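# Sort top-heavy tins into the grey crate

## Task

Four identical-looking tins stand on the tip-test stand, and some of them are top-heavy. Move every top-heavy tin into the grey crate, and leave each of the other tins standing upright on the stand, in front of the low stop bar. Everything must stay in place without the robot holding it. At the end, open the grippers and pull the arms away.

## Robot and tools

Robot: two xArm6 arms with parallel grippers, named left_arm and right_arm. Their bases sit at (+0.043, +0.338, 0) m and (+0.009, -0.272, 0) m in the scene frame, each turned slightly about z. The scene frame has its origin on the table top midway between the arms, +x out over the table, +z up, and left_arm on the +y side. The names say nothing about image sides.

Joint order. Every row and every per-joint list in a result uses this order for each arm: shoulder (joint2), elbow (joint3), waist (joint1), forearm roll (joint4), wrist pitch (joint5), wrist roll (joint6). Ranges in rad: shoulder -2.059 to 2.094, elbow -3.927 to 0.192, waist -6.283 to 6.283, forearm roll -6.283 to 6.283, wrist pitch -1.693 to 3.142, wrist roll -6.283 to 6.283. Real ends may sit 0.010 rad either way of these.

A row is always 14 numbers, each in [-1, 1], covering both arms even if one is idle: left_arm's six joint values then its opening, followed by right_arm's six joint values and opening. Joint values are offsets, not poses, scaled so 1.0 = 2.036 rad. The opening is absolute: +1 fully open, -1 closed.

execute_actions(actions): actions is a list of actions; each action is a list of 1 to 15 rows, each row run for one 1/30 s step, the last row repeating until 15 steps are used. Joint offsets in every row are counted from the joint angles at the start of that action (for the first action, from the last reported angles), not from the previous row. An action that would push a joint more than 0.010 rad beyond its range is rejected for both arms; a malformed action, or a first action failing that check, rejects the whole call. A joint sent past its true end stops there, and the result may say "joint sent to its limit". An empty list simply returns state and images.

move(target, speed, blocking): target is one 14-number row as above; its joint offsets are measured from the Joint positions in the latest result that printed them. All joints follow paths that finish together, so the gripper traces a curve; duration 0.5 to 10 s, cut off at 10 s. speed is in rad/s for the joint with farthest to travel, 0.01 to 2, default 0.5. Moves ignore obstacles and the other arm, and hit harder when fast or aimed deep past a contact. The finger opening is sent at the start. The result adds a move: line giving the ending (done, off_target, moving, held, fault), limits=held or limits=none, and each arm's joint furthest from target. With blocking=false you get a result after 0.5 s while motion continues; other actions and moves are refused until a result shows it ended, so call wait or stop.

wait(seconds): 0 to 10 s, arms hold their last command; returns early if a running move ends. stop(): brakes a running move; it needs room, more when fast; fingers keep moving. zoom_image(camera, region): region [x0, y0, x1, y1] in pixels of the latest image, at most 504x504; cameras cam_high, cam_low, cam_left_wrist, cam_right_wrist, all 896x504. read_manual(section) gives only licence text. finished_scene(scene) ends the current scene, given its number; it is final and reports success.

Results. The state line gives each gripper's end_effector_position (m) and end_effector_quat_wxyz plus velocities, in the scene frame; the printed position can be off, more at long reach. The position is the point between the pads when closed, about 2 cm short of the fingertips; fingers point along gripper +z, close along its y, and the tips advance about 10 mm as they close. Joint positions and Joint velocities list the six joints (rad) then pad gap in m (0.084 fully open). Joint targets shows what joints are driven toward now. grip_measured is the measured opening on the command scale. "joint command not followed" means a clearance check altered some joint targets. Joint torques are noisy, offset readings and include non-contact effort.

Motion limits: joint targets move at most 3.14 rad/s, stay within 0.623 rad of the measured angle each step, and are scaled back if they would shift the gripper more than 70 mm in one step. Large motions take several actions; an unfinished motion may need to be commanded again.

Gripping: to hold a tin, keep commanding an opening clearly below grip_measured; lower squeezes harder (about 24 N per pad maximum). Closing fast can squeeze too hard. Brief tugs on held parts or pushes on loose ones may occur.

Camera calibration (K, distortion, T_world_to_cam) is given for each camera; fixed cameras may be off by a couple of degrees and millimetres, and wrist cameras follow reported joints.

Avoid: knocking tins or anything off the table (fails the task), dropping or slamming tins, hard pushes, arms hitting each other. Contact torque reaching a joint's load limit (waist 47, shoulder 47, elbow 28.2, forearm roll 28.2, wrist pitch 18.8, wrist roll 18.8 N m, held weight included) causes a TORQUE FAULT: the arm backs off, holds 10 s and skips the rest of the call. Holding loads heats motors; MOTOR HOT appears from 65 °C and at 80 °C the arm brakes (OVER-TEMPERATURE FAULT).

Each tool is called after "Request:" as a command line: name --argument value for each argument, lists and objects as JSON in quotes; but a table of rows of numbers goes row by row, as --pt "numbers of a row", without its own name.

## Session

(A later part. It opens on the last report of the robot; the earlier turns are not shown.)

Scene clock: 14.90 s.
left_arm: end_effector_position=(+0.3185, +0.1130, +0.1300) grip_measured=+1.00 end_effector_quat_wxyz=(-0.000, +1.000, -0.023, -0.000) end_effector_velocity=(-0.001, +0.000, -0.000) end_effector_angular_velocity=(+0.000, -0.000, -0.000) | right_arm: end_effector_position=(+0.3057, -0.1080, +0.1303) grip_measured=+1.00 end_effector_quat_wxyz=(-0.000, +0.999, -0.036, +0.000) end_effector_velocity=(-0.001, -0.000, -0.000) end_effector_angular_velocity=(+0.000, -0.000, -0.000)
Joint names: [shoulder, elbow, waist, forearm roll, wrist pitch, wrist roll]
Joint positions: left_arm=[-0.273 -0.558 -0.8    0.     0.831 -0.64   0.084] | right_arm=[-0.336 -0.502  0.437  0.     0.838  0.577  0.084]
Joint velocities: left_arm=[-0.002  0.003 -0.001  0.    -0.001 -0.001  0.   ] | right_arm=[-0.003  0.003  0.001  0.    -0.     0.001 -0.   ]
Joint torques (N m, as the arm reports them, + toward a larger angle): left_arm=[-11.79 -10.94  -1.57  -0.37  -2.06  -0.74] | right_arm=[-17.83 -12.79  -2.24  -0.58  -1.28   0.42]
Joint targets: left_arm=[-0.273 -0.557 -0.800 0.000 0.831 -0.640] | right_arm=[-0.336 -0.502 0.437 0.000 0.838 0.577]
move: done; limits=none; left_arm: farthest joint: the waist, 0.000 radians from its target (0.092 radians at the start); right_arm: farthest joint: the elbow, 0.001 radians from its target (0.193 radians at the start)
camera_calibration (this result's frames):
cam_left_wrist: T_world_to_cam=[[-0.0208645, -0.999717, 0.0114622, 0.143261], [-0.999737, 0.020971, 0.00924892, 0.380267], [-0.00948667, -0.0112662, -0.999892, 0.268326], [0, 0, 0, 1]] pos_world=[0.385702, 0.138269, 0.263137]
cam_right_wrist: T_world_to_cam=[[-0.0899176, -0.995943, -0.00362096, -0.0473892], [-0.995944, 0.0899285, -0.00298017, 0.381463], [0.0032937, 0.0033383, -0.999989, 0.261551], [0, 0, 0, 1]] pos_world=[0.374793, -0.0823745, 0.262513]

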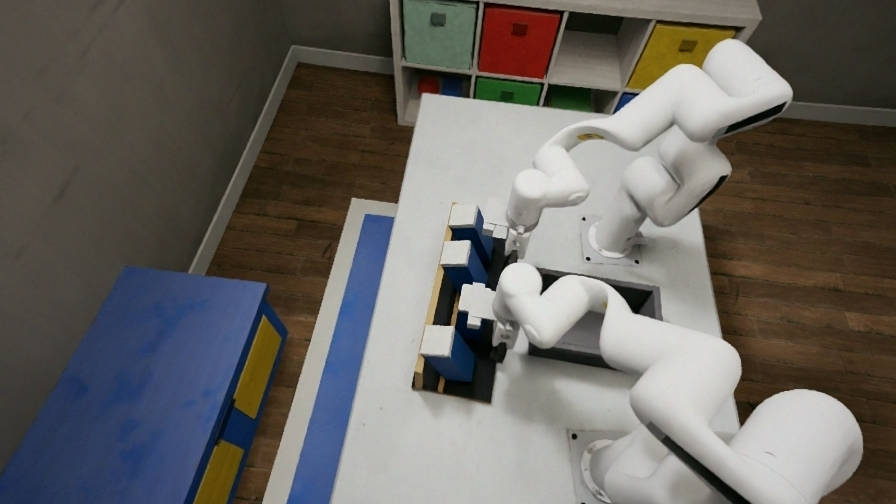

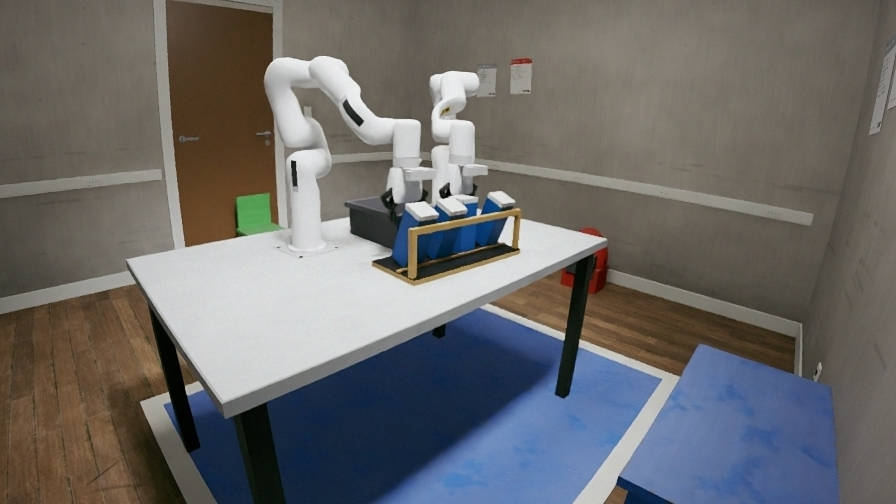

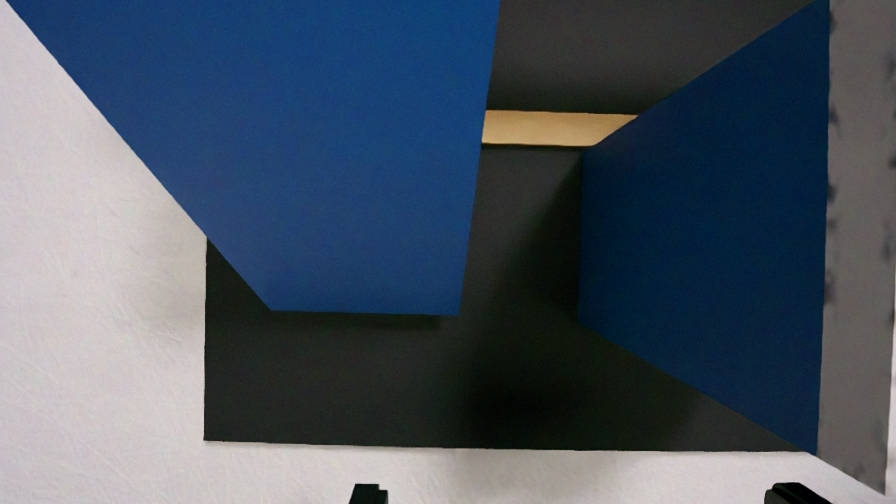

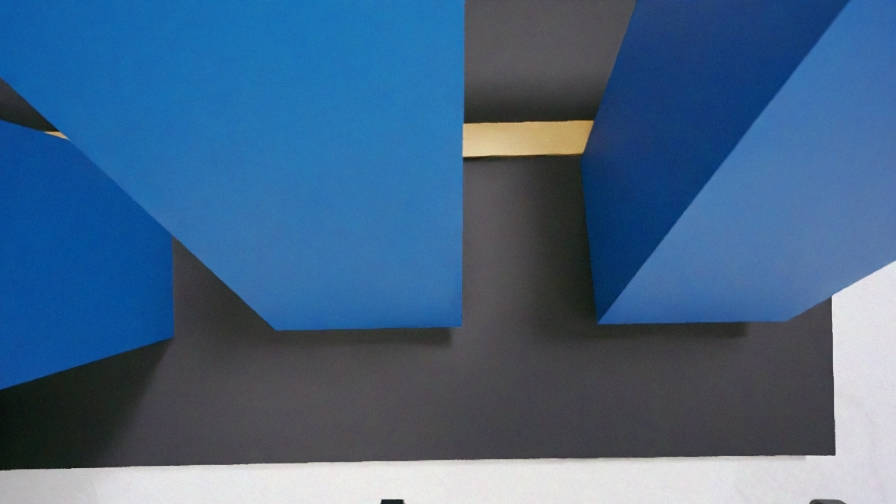

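Request:
move --target '[-0.0828,-0.1503,0.0028,0,0.2326,0,1,-0.0417,-0.1851,0.0199,0,0.2273,0.0052,1]' --speed 0.8

Request:
move --target '[0.1334,-0.0913,0.1279,0,-0.0417,0.1307,1,0.1048,-0.0654,-0.1473,0,-0.0398,-0.1327,1]' --speed 0.8

Scene clock: 18.13 s.
left_arm: end_effector_position=(+0.3181, +0.1160, +0.2802) grip_measured=+1.00 end_effector_quat_wxyz=(-0.000, +1.000, -0.020, -0.000) end_effector_velocity=(+0.000, -0.000, +0.002) end_effector_angular_velocity=(-0.002, -0.003, -0.000) | right_arm: end_effector_position=(+0.3158, -0.0858, +0.2798) grip_measured=+1.00 end_effector_quat_wxyz=(+0.000, +1.000, -0.021, -0.001) end_effector_velocity=(-0.000, +0.000, +0.001) end_effector_angular_velocity=(+0.001, -0.001, +0.000)
Joint names: [shoulder, elbow, waist, forearm roll, wrist pitch, wrist roll]
Joint positions: left_arm=[-0.441 -0.863 -0.794  0.     1.305 -0.64   0.084] | right_arm=[-0.421 -0.879  0.477  0.     1.3    0.587  0.084]
Joint velocities: left_arm=[-0.002 -0.003 -0.    -0.     0.001 -0.     0.   ] | right_arm=[-0.001 -0.002  0.001  0.001  0.003 -0.    -0.   ]
Joint torques (N m, as the arm reports them, + toward a larger angle): left_arm=[-10.22 -12.31  -1.83  -0.33  -2.05  -0.92] | right_arm=[-17.68 -14.11  -2.08  -0.7   -1.36   0.46]
Joint targets: left_arm=[-0.442 -0.864 -0.794 0.000 1.305 -0.640] | right_arm=[-0.421 -0.879 0.477 0.000 1.300 0.587]
move: done; limits=none; left_arm: farthest joint: the elbow, 0.001 radians from its target (0.307 radians at the start); right_arm: farthest joint: the waist, 0.000 radians from its target (0.041 radians at the start)
camera_calibration (this result's frames):
cam_left_wrist: T_world_to_cam=[[-0.0151187, -0.999817, 0.011743, 0.14256], [-0.999845, 0.0152229, 0.00883504, 0.379262], [-0.00901219, -0.0116076, -0.999892, 0.418363], [0, 0, 0, 1]] pos_world=[0.385129, 0.141616, 0.413293]
cam_right_wrist: T_world_to_cam=[[-0.0599707, -0.998196, -0.00285286, -0.0336826], [-0.998198, 0.0599757, -0.00171803, 0.387724], [0.00188603, 0.00274469, -0.999994, 0.411298], [0, 0, 0, 1]] pos_world=[0.384229, -0.0580048, 0.411866]

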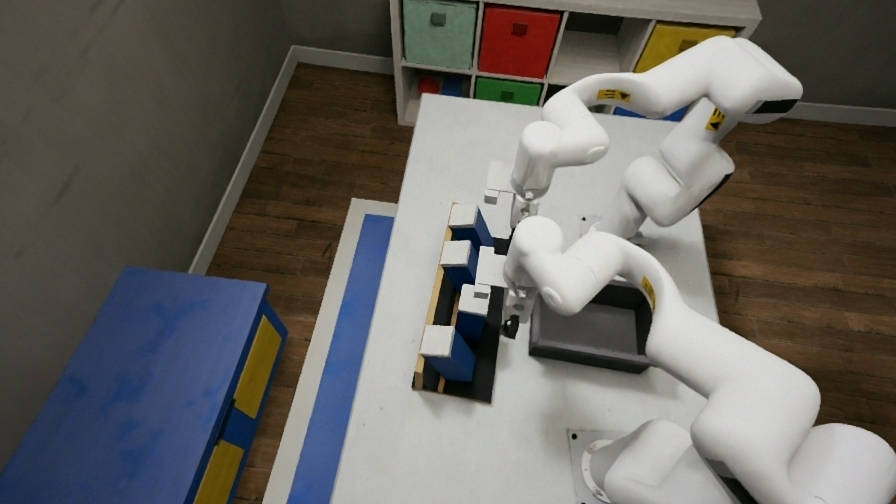

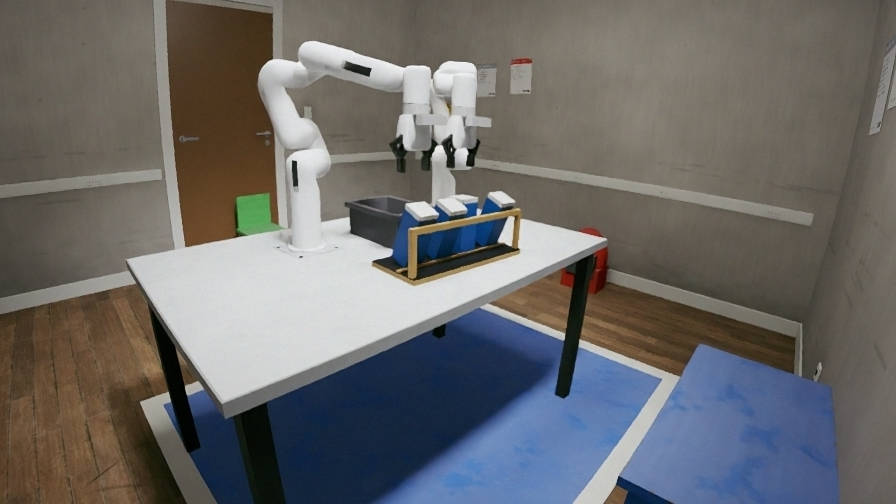

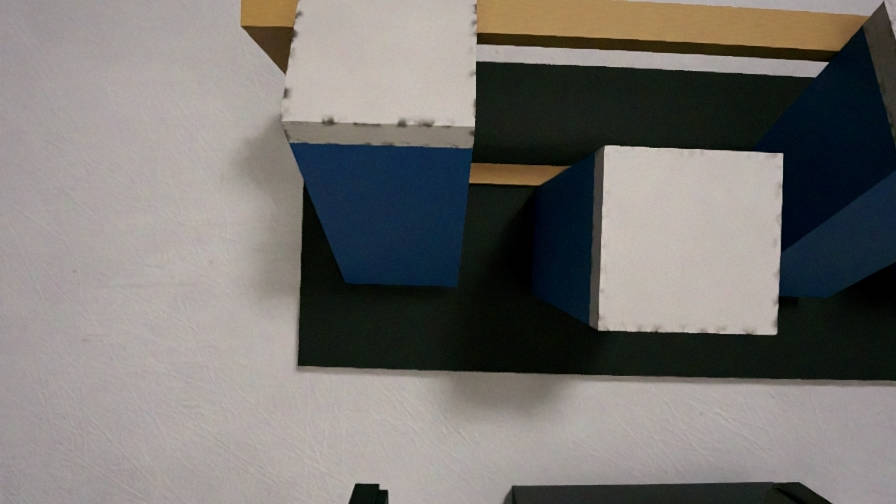

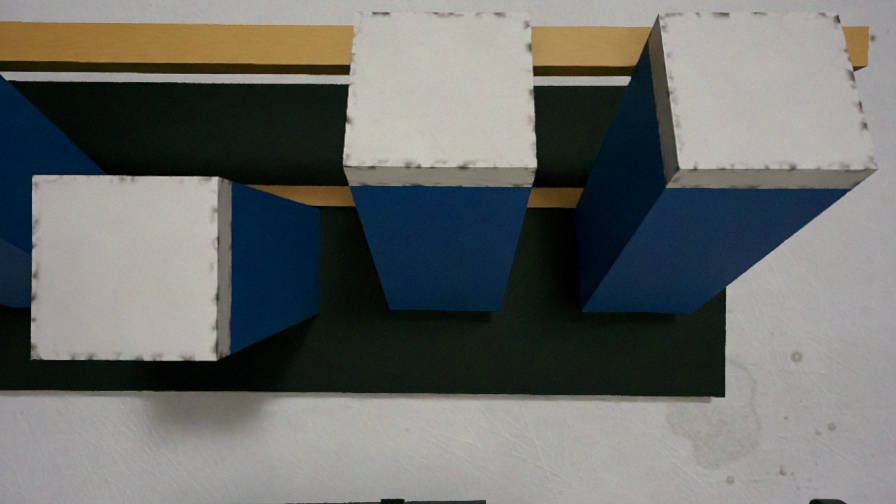

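Scene clock: 19.23 s.
left_arm: end_effector_position=(+0.4344, +0.1635, +0.2596) grip_measured=+1.00 end_effector_quat_wxyz=(-0.000, +1.000, -0.023, -0.000) end_effector_velocity=(+0.001, +0.001, -0.001) end_effector_angular_velocity=(+0.002, +0.001, +0.001) | right_arm: end_effector_position=(+0.4142, -0.1702, +0.2598) grip_measured=+1.00 end_effector_quat_wxyz=(-0.000, +0.999, -0.035, -0.000) end_effector_velocity=(+0.001, -0.001, -0.001) end_effector_angular_velocity=(-0.000, +0.002, -0.001)
Joint names: [shoulder, elbow, waist, forearm roll, wrist pitch, wrist roll]
Joint positions: left_arm=[-0.17  -1.049 -0.534  0.     1.22  -0.374  0.084] | right_arm=[-0.208 -1.012  0.178  0.     1.219  0.318  0.084]
Joint velocities: left_arm=[ 0.004 -0.003  0.003  0.001  0.     0.002 -0.   ] | right_arm=[ 0.003 -0.002 -0.003  0.     0.001 -0.002  0.   ]
Joint torques (N m, as the arm reports them, + toward a larger angle): left_arm=[-15.39 -12.09  -2.2   -0.44  -2.08  -0.97] | right_arm=[-23.34 -14.1   -2.07  -0.53  -1.37   0.47]
Joint targets: left_arm=[-0.170 -1.049 -0.534 0.000 1.220 -0.374] | right_arm=[-0.207 -1.012 0.177 0.000 1.219 0.317]
move: done; limits=none; left_arm: farthest joint: the waist, 0.001 radians from its target (0.261 radians at the start); right_arm: farthest joint: the waist, 0.001 radians from its target (0.300 radians at the start)
camera_calibration (this result's frames):
cam_left_wrist: T_world_to_cam=[[-0.0211081, -0.99971, 0.0116288, 0.194709], [-0.99973, 0.0212182, 0.00943122, 0.493824], [-0.00967522, -0.0114266, -0.999888, 0.399689], [0, 0, 0, 1]] pos_world=[0.501668, 0.188742, 0.392723]
cam_right_wrist: T_world_to_cam=[[-0.0892597, -0.996002, -0.00352487, -0.099427], [-0.996004, 0.0892692, -0.00265102, 0.495263], [0.00295509, 0.00327415, -0.99999, 0.390999], [0, 0, 0, 1]] pos_world=[0.483254, -0.144521, 0.391958]

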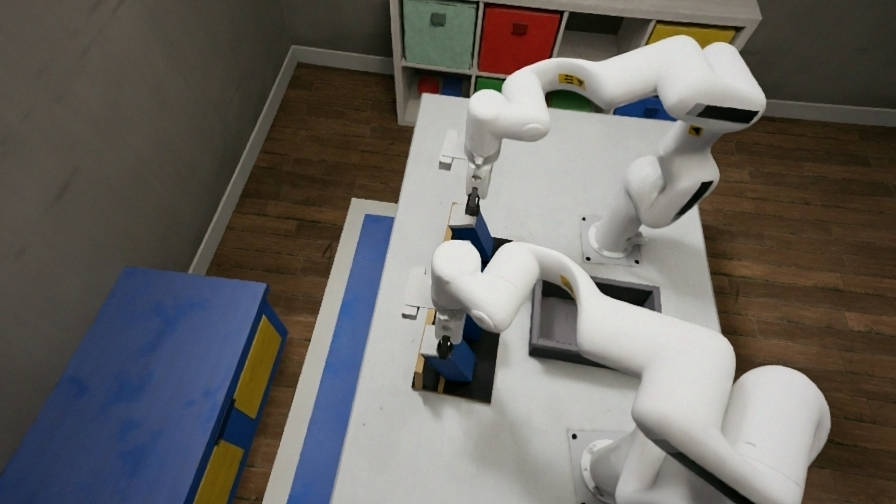

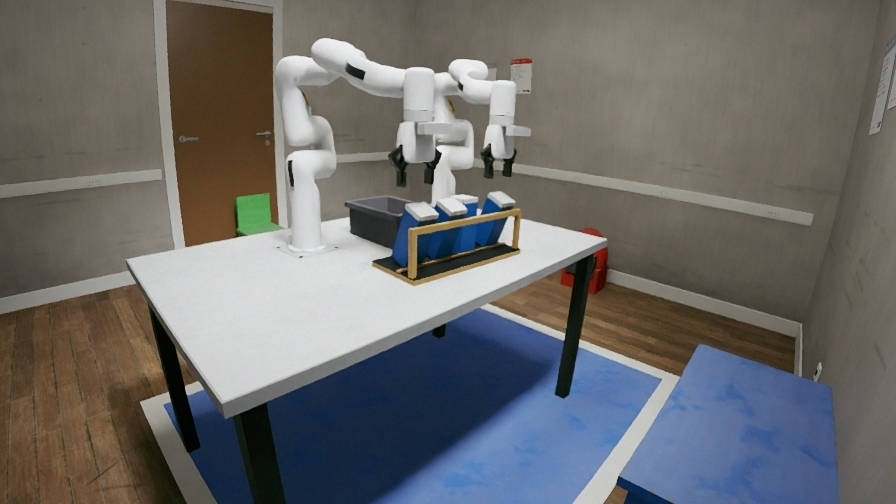

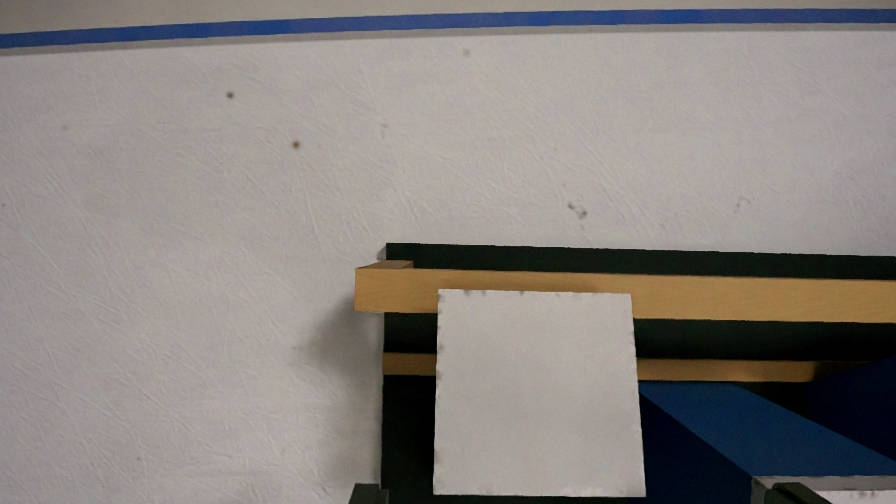

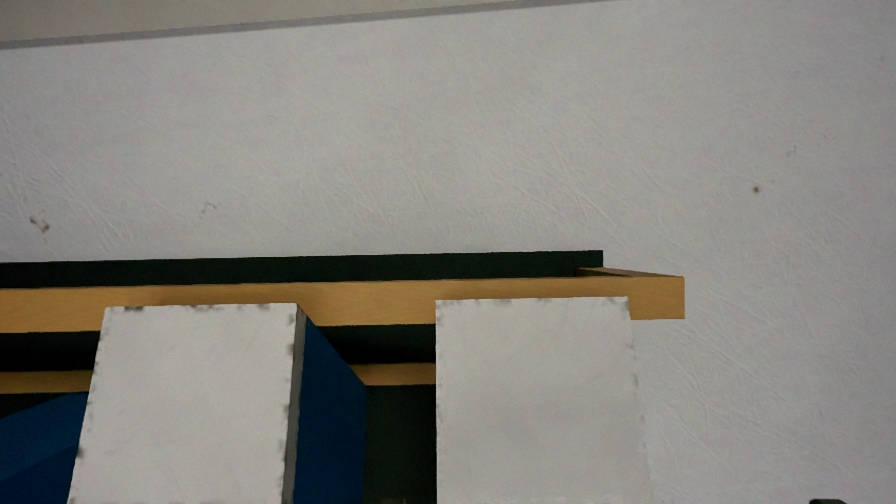

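Request:
move --target '[0.0393,0.1119,-0.0051,0,-0.1517,-0.0051,1,0.0339,0.1193,0.0043,0,-0.1528,0.0043,1]' --speed 0.35

Request:
execute_actions --actions '[[[0,0,0,0,0,0,-1,0,0,0,0,0,0,-1]],[[0,0,0,0,0,0,-1,0,0,0,0,0,0,-1]]]'

Request:
move --target '[-0.0560,-0.1517,0,0,0.2078,0,-1,-0.0568,-0.1534,0,0,0.2102,0,-1]' --speed 0.5

Request:
zoom_image --camera "cam_low" --region '[340, 60, 580, 290]'

Scene clock: 22.83 s.
left_arm: end_effector_position=(+0.4267, +0.1622, +0.1553) grip_measured=+1.00 end_effector_quat_wxyz=(+0.000, +1.000, -0.023, +0.000) end_effector_velocity=(-0.002, +0.001, -0.003) end_effector_angular_velocity=(+0.002, +0.005, +0.000) | right_arm: end_effector_position=(+0.4029, -0.1694, +0.1551) grip_measured=+1.00 end_effector_quat_wxyz=(-0.000, +0.999, -0.036, -0.000) end_effector_velocity=(-0.000, -0.000, -0.001) end_effector_angular_velocity=(+0.000, +0.000, -0.001)
Joint names: [shoulder, elbow, waist, forearm roll, wrist pitch, wrist roll]
Joint positions: left_arm=[-0.091 -0.821 -0.545  0.     0.911 -0.385  0.084] | right_arm=[-0.139 -0.769  0.187  0.     0.909  0.326  0.084]
Joint velocities: left_arm=[ 0.002  0.005 -0.    -0.    -0.002 -0.     0.   ] | right_arm=[ 0.001  0.002 -0.001  0.001 -0.002  0.     0.   ]
Joint torques (N m, as the arm reports them, + toward a larger angle): left_arm=[-15.97 -11.54  -1.89  -0.55  -2.21  -0.9 ] | right_arm=[-23.79 -13.12  -2.06  -0.57  -1.3    0.39]
Joint targets: left_arm=[-0.090 -0.821 -0.545 0.000 0.911 -0.385] | right_arm=[-0.139 -0.769 0.187 0.000 0.908 0.326]
move: done; limits=none; left_arm: farthest joint: the shoulder, 0.001 radians from its target (0.080 radians at the start); right_arm: farthest joint: the wrist pitch, 0.001 radians from its target (0.311 radians at the start)
camera_calibration (this result's frames):
cam_left_wrist: T_world_to_cam=[[-0.0211456, -0.999701, 0.0122397, 0.194358], [-0.999742, 0.021245, 0.0080484, 0.487272], [-0.00830603, -0.0120664, -0.999893, 0.29482], [0, 0, 0, 1]] pos_world=[0.493705, 0.187505, 0.288488]
cam_right_wrist: T_world_to_cam=[[-0.089375, -0.995992, -0.00337421, -0.099969], [-0.995994, 0.0893833, -0.00240094, 0.48367], [0.00269292, 0.00314611, -0.999991, 0.286399], [0, 0, 0, 1]] pos_world=[0.472026, -0.143701, 0.287221]

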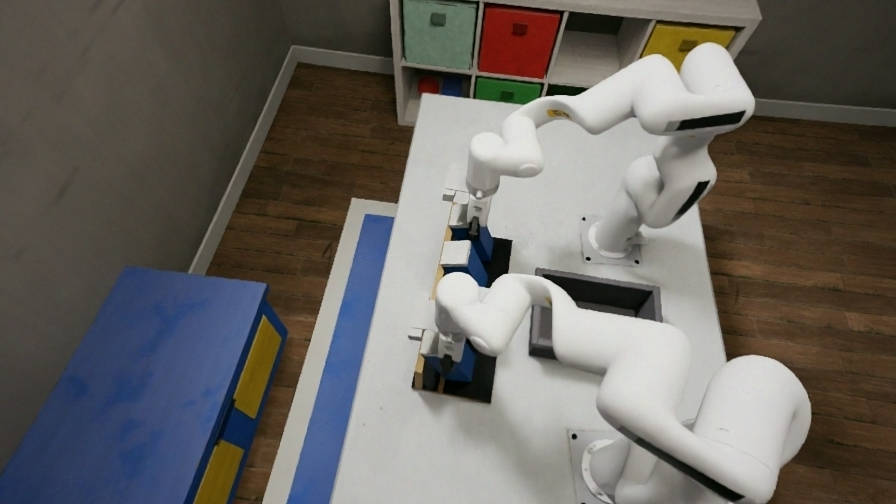

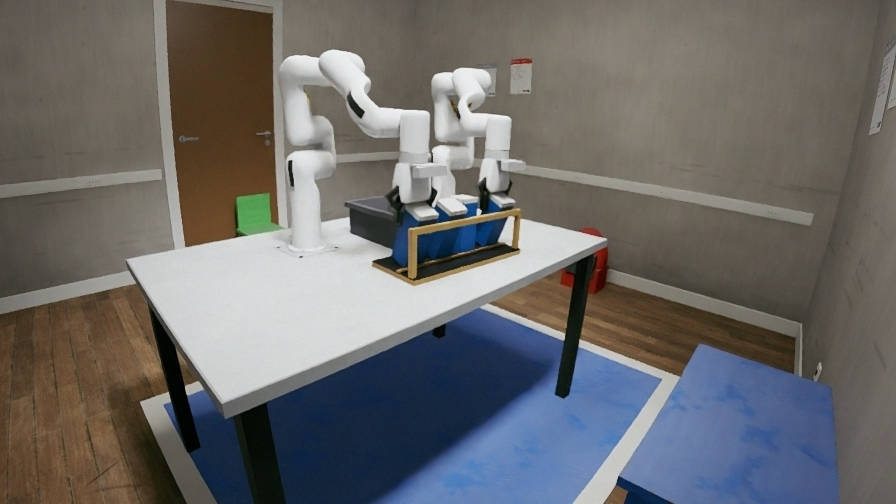

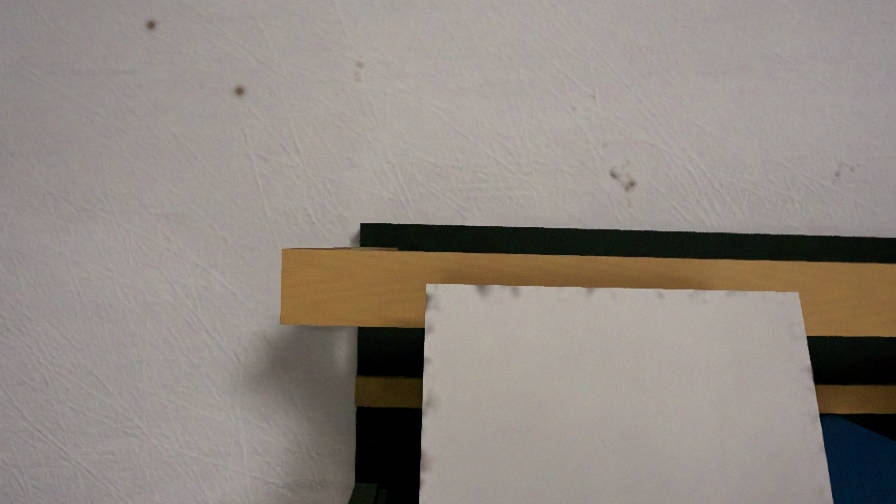

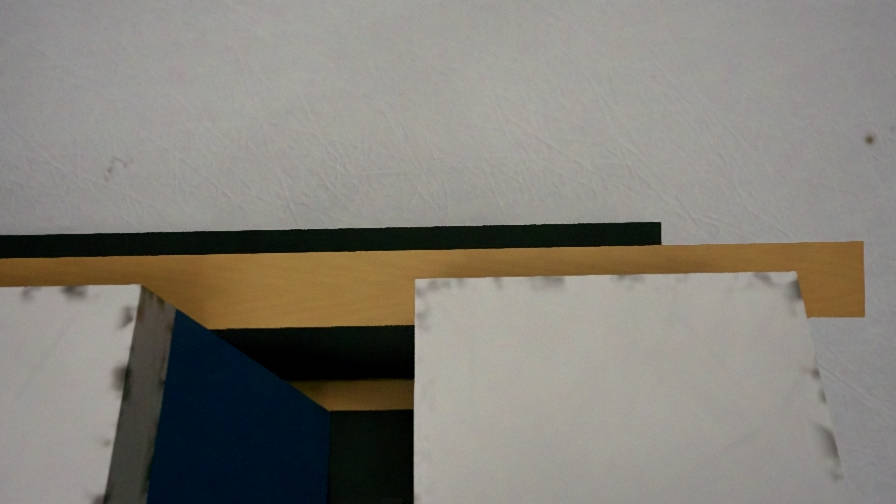

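Scene clock: 23.83 s.
left_arm: end_effector_position=(+0.4271, +0.1621, +0.1560) grip_measured=+0.50 end_effector_quat_wxyz=(+0.000, +1.000, -0.023, +0.001) end_effector_velocity=(-0.000, +0.000, -0.000) end_effector_angular_velocity=(+0.001, +0.000, -0.000) | right_arm: end_effector_position=(+0.4040, -0.1690, +0.1564) grip_measured=+0.55 end_effector_quat_wxyz=(-0.001, +0.999, -0.035, +0.002) end_effector_velocity=(-0.001, +0.000, -0.000) end_effector_angular_velocity=(-0.001, +0.001, +0.002)
Joint names: [shoulder, elbow, waist, forearm roll, wrist pitch, wrist roll]
Joint positions: left_arm=[-0.091 -0.822 -0.545  0.     0.911 -0.385  0.065] | right_arm=[-0.14  -0.771  0.187  0.001  0.908  0.326  0.067]
Joint velocities: left_arm=[-0.     0.001 -0.     0.001  0.    -0.    -0.   ] | right_arm=[ 0.     0.001  0.002 -0.001  0.    -0.     0.   ]
Joint torques (N m, as the arm reports them, + toward a larger angle): left_arm=[-13.75  -9.71  -2.32  -0.86  -1.7   -0.85] | right_arm=[-16.61  -8.33  -2.75  -1.21  -0.17   0.48]
Joint targets: left_arm=[-0.091 -0.822 -0.545 0.000 0.911 -0.385] | right_arm=[-0.140 -0.771 0.187 0.001 0.908 0.326]
camera_calibration (this result's frames):
cam_left_wrist: T_world_to_cam=[[-0.0210715, -0.999695, 0.0128741, 0.194095], [-0.999756, 0.021155, 0.00638539, 0.488033], [-0.0066558, -0.0127364, -0.999897, 0.294871], [0, 0, 0, 1]] pos_world=[0.493966, 0.187468, 0.289225]
cam_right_wrist: T_world_to_cam=[[-0.0891914, -0.996003, -0.0048575, -0.0993093], [-0.995992, 0.0892208, -0.00621248, 0.485295], [0.00662104, 0.00428393, -0.999969, 0.28637], [0, 0, 0, 1]] pos_world=[0.472596, -0.143437, 0.288894]

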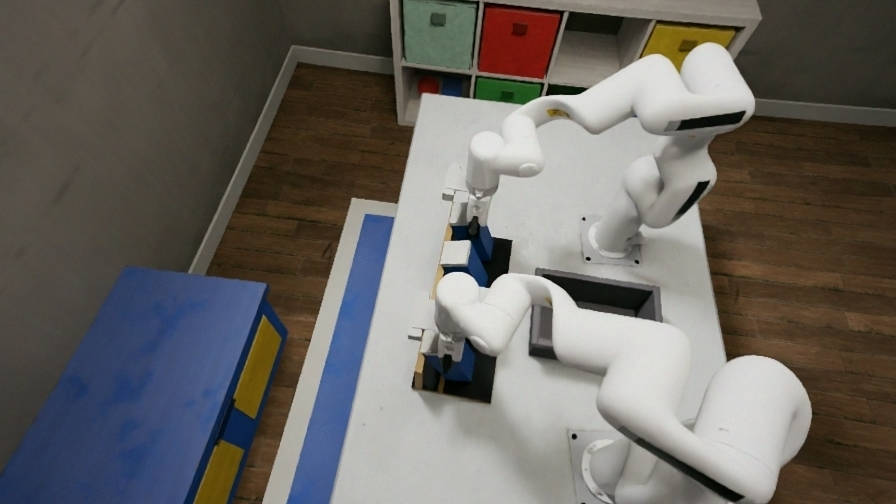

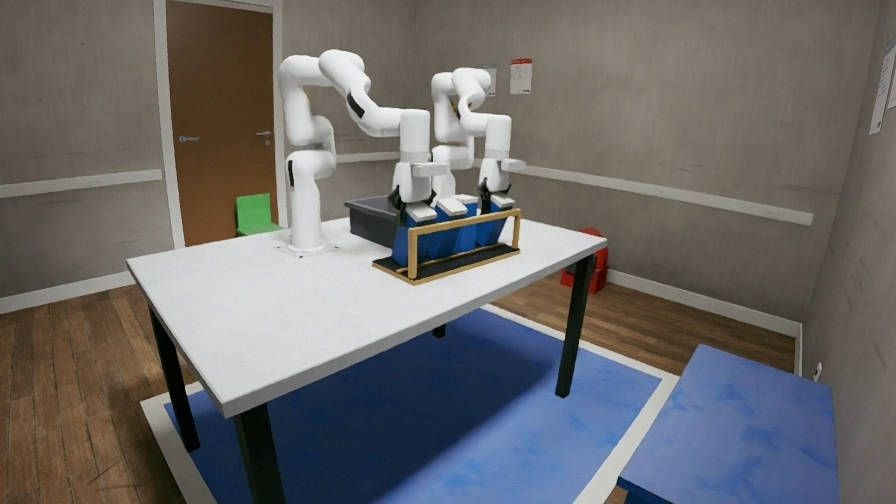

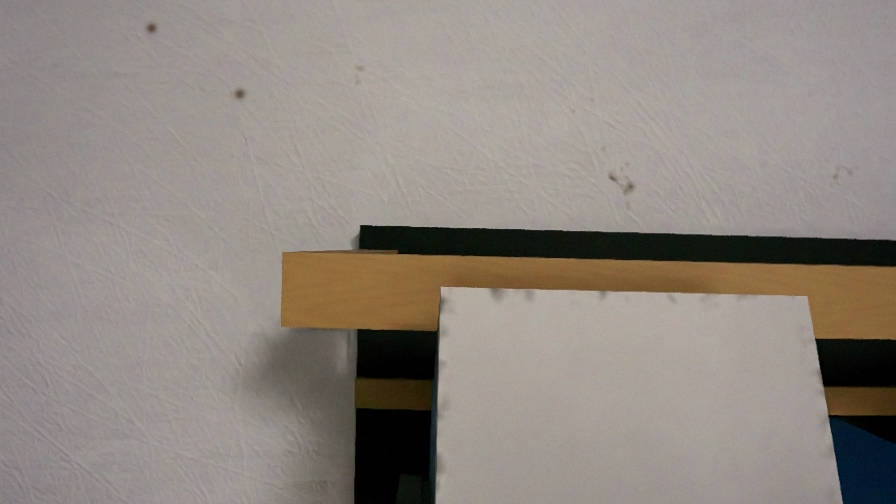

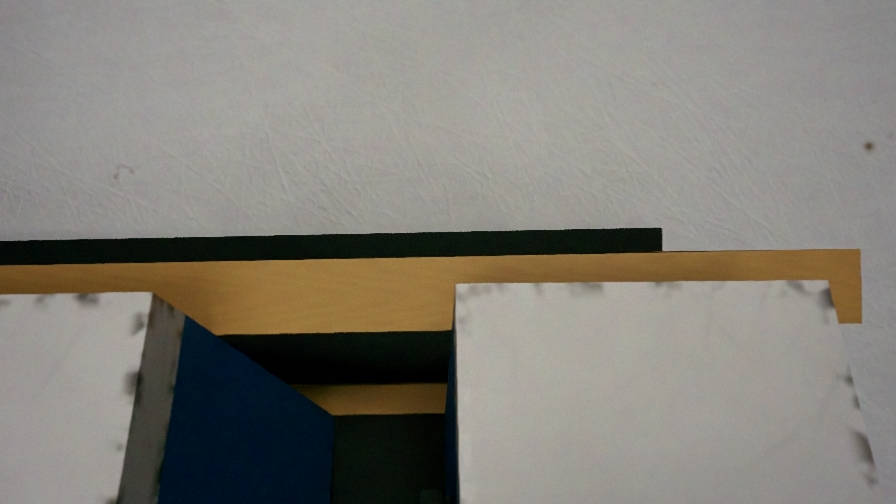

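Scene clock: 25.33 s.
left_arm: end_effector_position=(+0.4268, +0.1623, +0.3007) grip_measured=+0.47 end_effector_quat_wxyz=(+0.000, +1.000, -0.023, +0.001) end_effector_velocity=(+0.000, -0.000, +0.001) end_effector_angular_velocity=(-0.001, -0.002, -0.000) | right_arm: end_effector_position=(+0.4035, -0.1691, +0.3012) grip_measured=+0.48 end_effector_quat_wxyz=(-0.001, +0.999, -0.035, +0.001) end_effector_velocity=(-0.000, -0.000, +0.002) end_effector_angular_velocity=(-0.000, -0.003, +0.001)
Joint names: [shoulder, elbow, waist, forearm roll, wrist pitch, wrist roll]
Joint positions: left_arm=[-0.205 -1.131 -0.545  0.     1.334 -0.385  0.064] | right_arm=[-0.255 -1.083  0.187  0.001  1.335  0.326  0.064]
Joint velocities: left_arm=[-0.    -0.003 -0.     0.     0.001  0.     0.   ] | right_arm=[-0.003 -0.002  0.    -0.001  0.002 -0.     0.   ]
Joint torques (N m, as the arm reports them, + toward a larger angle): left_arm=[-15.98 -13.31  -1.62  -0.53  -2.6   -0.79] | right_arm=[-23.78 -15.33  -2.17  -0.61  -1.55   0.46]
Joint targets: left_arm=[-0.205 -1.131 -0.545 0.000 1.334 -0.385] | right_arm=[-0.256 -1.084 0.187 0.001 1.336 0.326]
move: done; limits=none; left_arm: farthest joint: the waist, 0.000 radians from its target (0.000 radians at the start); right_arm: farthest joint: the waist, 0.000 radians from its target (0.000 radians at the start)
camera_calibration (this result's frames):
cam_left_wrist: T_world_to_cam=[[-0.0209797, -0.999701, 0.0125676, 0.192468], [-0.999754, 0.0210687, 0.00698571, 0.486566], [-0.0072484, -0.0124179, -0.999897, 0.439742], [0, 0, 0, 1]] pos_world=[0.493671, 0.18762, 0.433879]
cam_right_wrist: T_world_to_cam=[[-0.0889874, -0.996021, -0.00479873, -0.0988534], [-0.996014, 0.0890144, -0.0057468, 0.485503], [0.00615109, 0.00426821, -0.999972, 0.43134], [0, 0, 0, 1]] pos_world=[0.472118, -0.143518, 0.433643]

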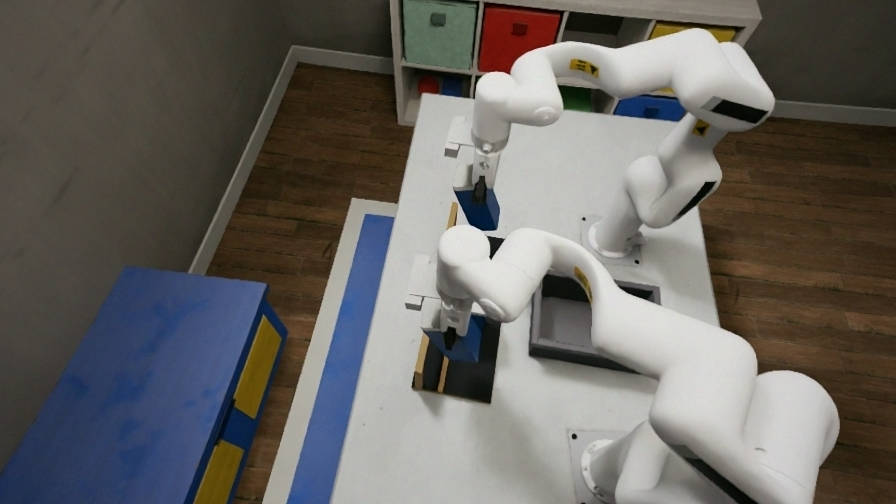

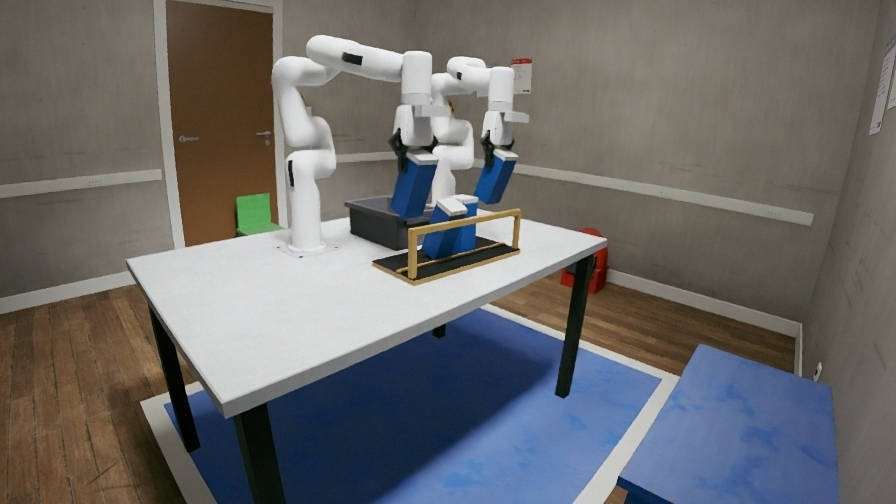

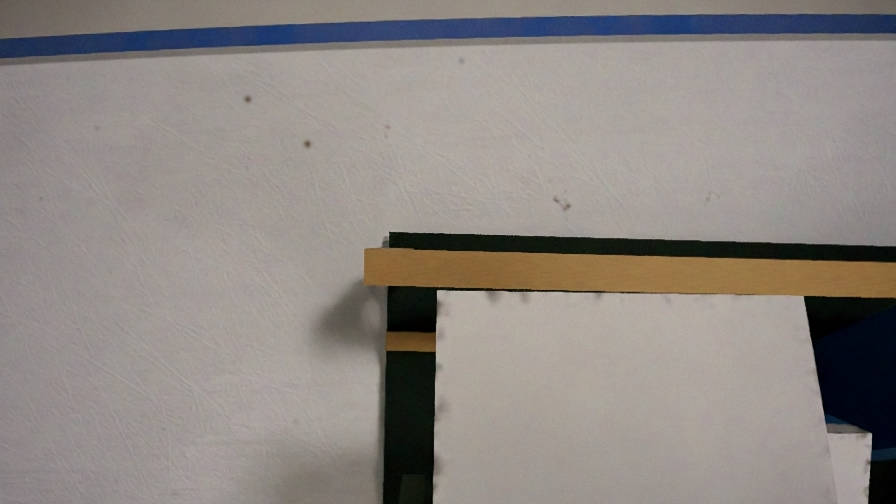

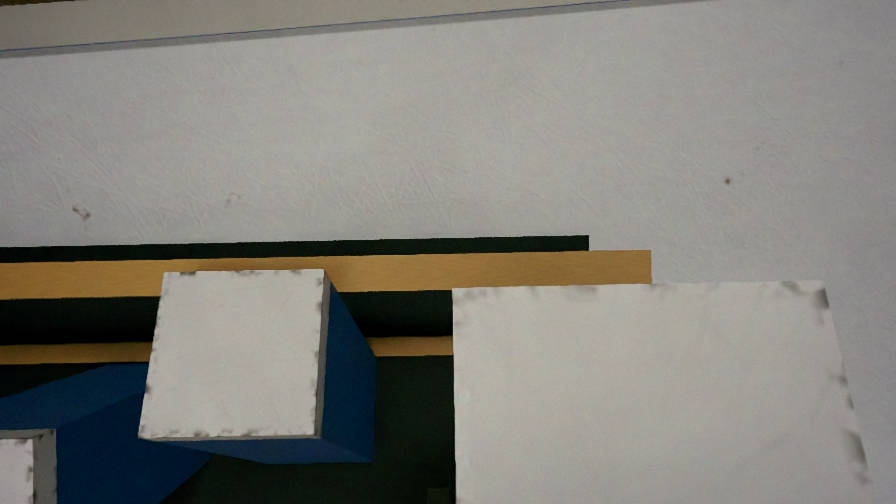

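Region (340, 60, 580, 290) of cam_low's 896x504 image, scaled by 2.100, with more detail than that image has; it fills the top 483 rows of this view, and the rest is white.

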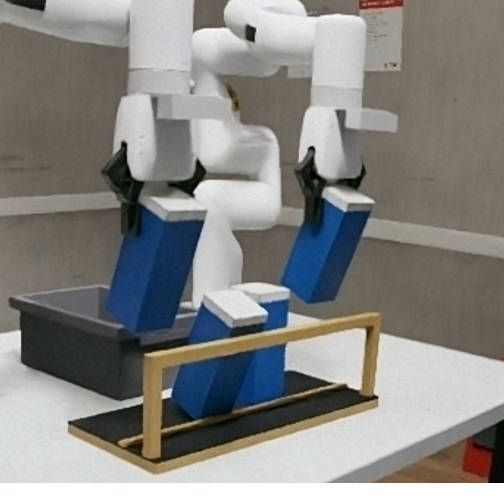

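Request:
execute_actions --actions '[]'

Scene clock: 27.93 s.
left_arm: end_effector_position=(+0.4268, +0.1622, +0.3009) grip_measured=+0.47 end_effector_quat_wxyz=(+0.000, +1.000, -0.023, +0.001) end_effector_velocity=(-0.000, +0.000, +0.000) end_effector_angular_velocity=(-0.000, +0.000, -0.000) | right_arm: end_effector_position=(+0.4035, -0.1691, +0.3015) grip_measured=+0.48 end_effector_quat_wxyz=(-0.001, +0.999, -0.035, +0.002) end_effector_velocity=(-0.000, +0.000, -0.001) end_effector_angular_velocity=(-0.000, +0.002, +0.000)
Joint names: [shoulder, elbow, waist, forearm roll, wrist pitch, wrist roll]
Joint positions: left_arm=[-0.205 -1.131 -0.545  0.     1.334 -0.385  0.064] | right_arm=[-0.256 -1.084  0.187  0.001  1.336  0.326  0.064]
Joint velocities: left_arm=[-0.001  0.     0.    -0.     0.001  0.001 -0.   ] | right_arm=[ 0.002  0.001  0.     0.    -0.001 -0.    -0.   ]
Joint torques (N m, as the arm reports them, + toward a larger angle): left_arm=[-15.53 -13.44  -1.84  -0.53  -2.52  -0.89] | right_arm=[-23.72 -15.16  -2.08  -0.59  -1.52   0.44]
Joint targets: left_arm=[-0.205 -1.131 -0.545 0.000 1.334 -0.385] | right_arm=[-0.256 -1.084 0.187 0.001 1.336 0.326]
camera_calibration (this result's frames):
cam_left_wrist: T_world_to_cam=[[-0.0209837, -0.999698, 0.0127554, 0.192392], [-0.999757, 0.0210685, 0.00655583, 0.486737], [-0.00682259, -0.0126147, -0.999897, 0.439846], [0, 0, 0, 1]] pos_world=[0.493656, 0.187627, 0.434156]
cam_right_wrist: T_world_to_cam=[[-0.0889836, -0.996021, -0.00495132, -0.0987929], [-0.996011, 0.0890134, -0.00617889, 0.485675], [0.00659504, 0.00438175, -0.999969, 0.431425], [0, 0, 0, 1]] pos_world=[0.472101, -0.143522, 0.433923]

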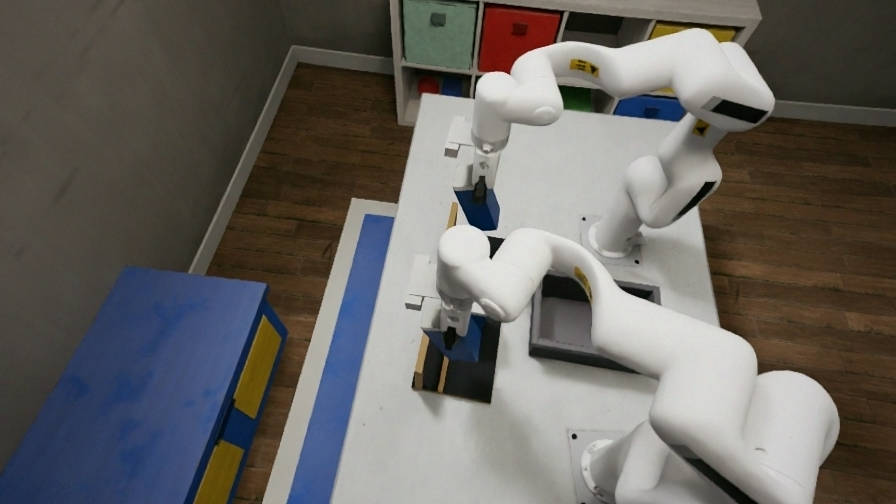

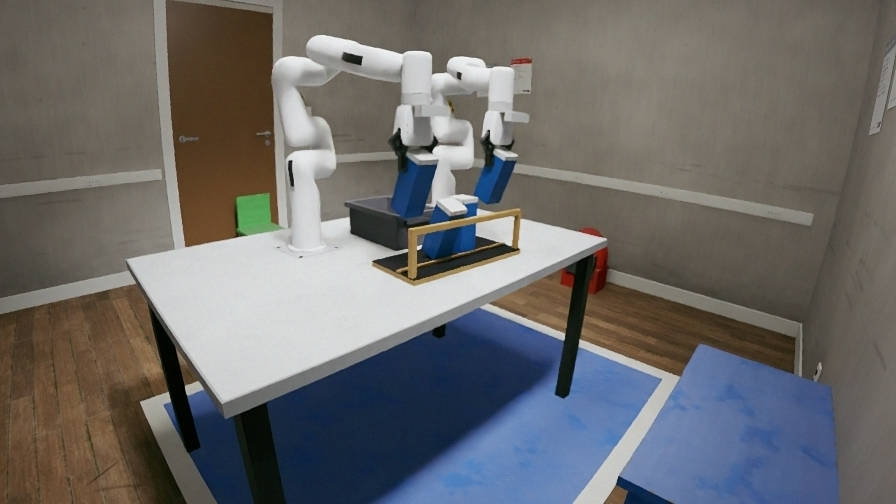

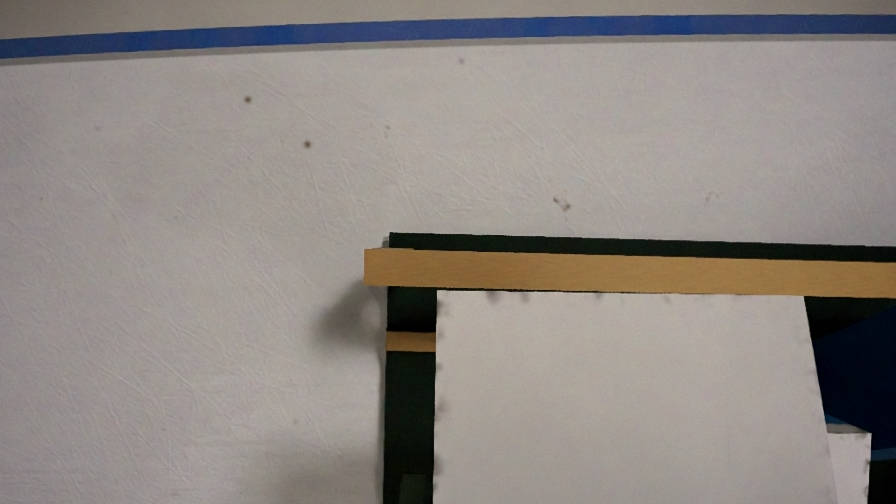

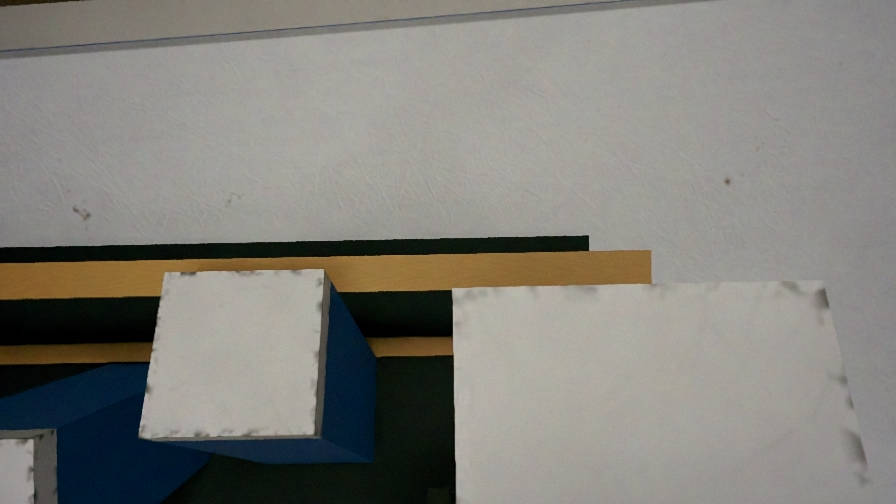

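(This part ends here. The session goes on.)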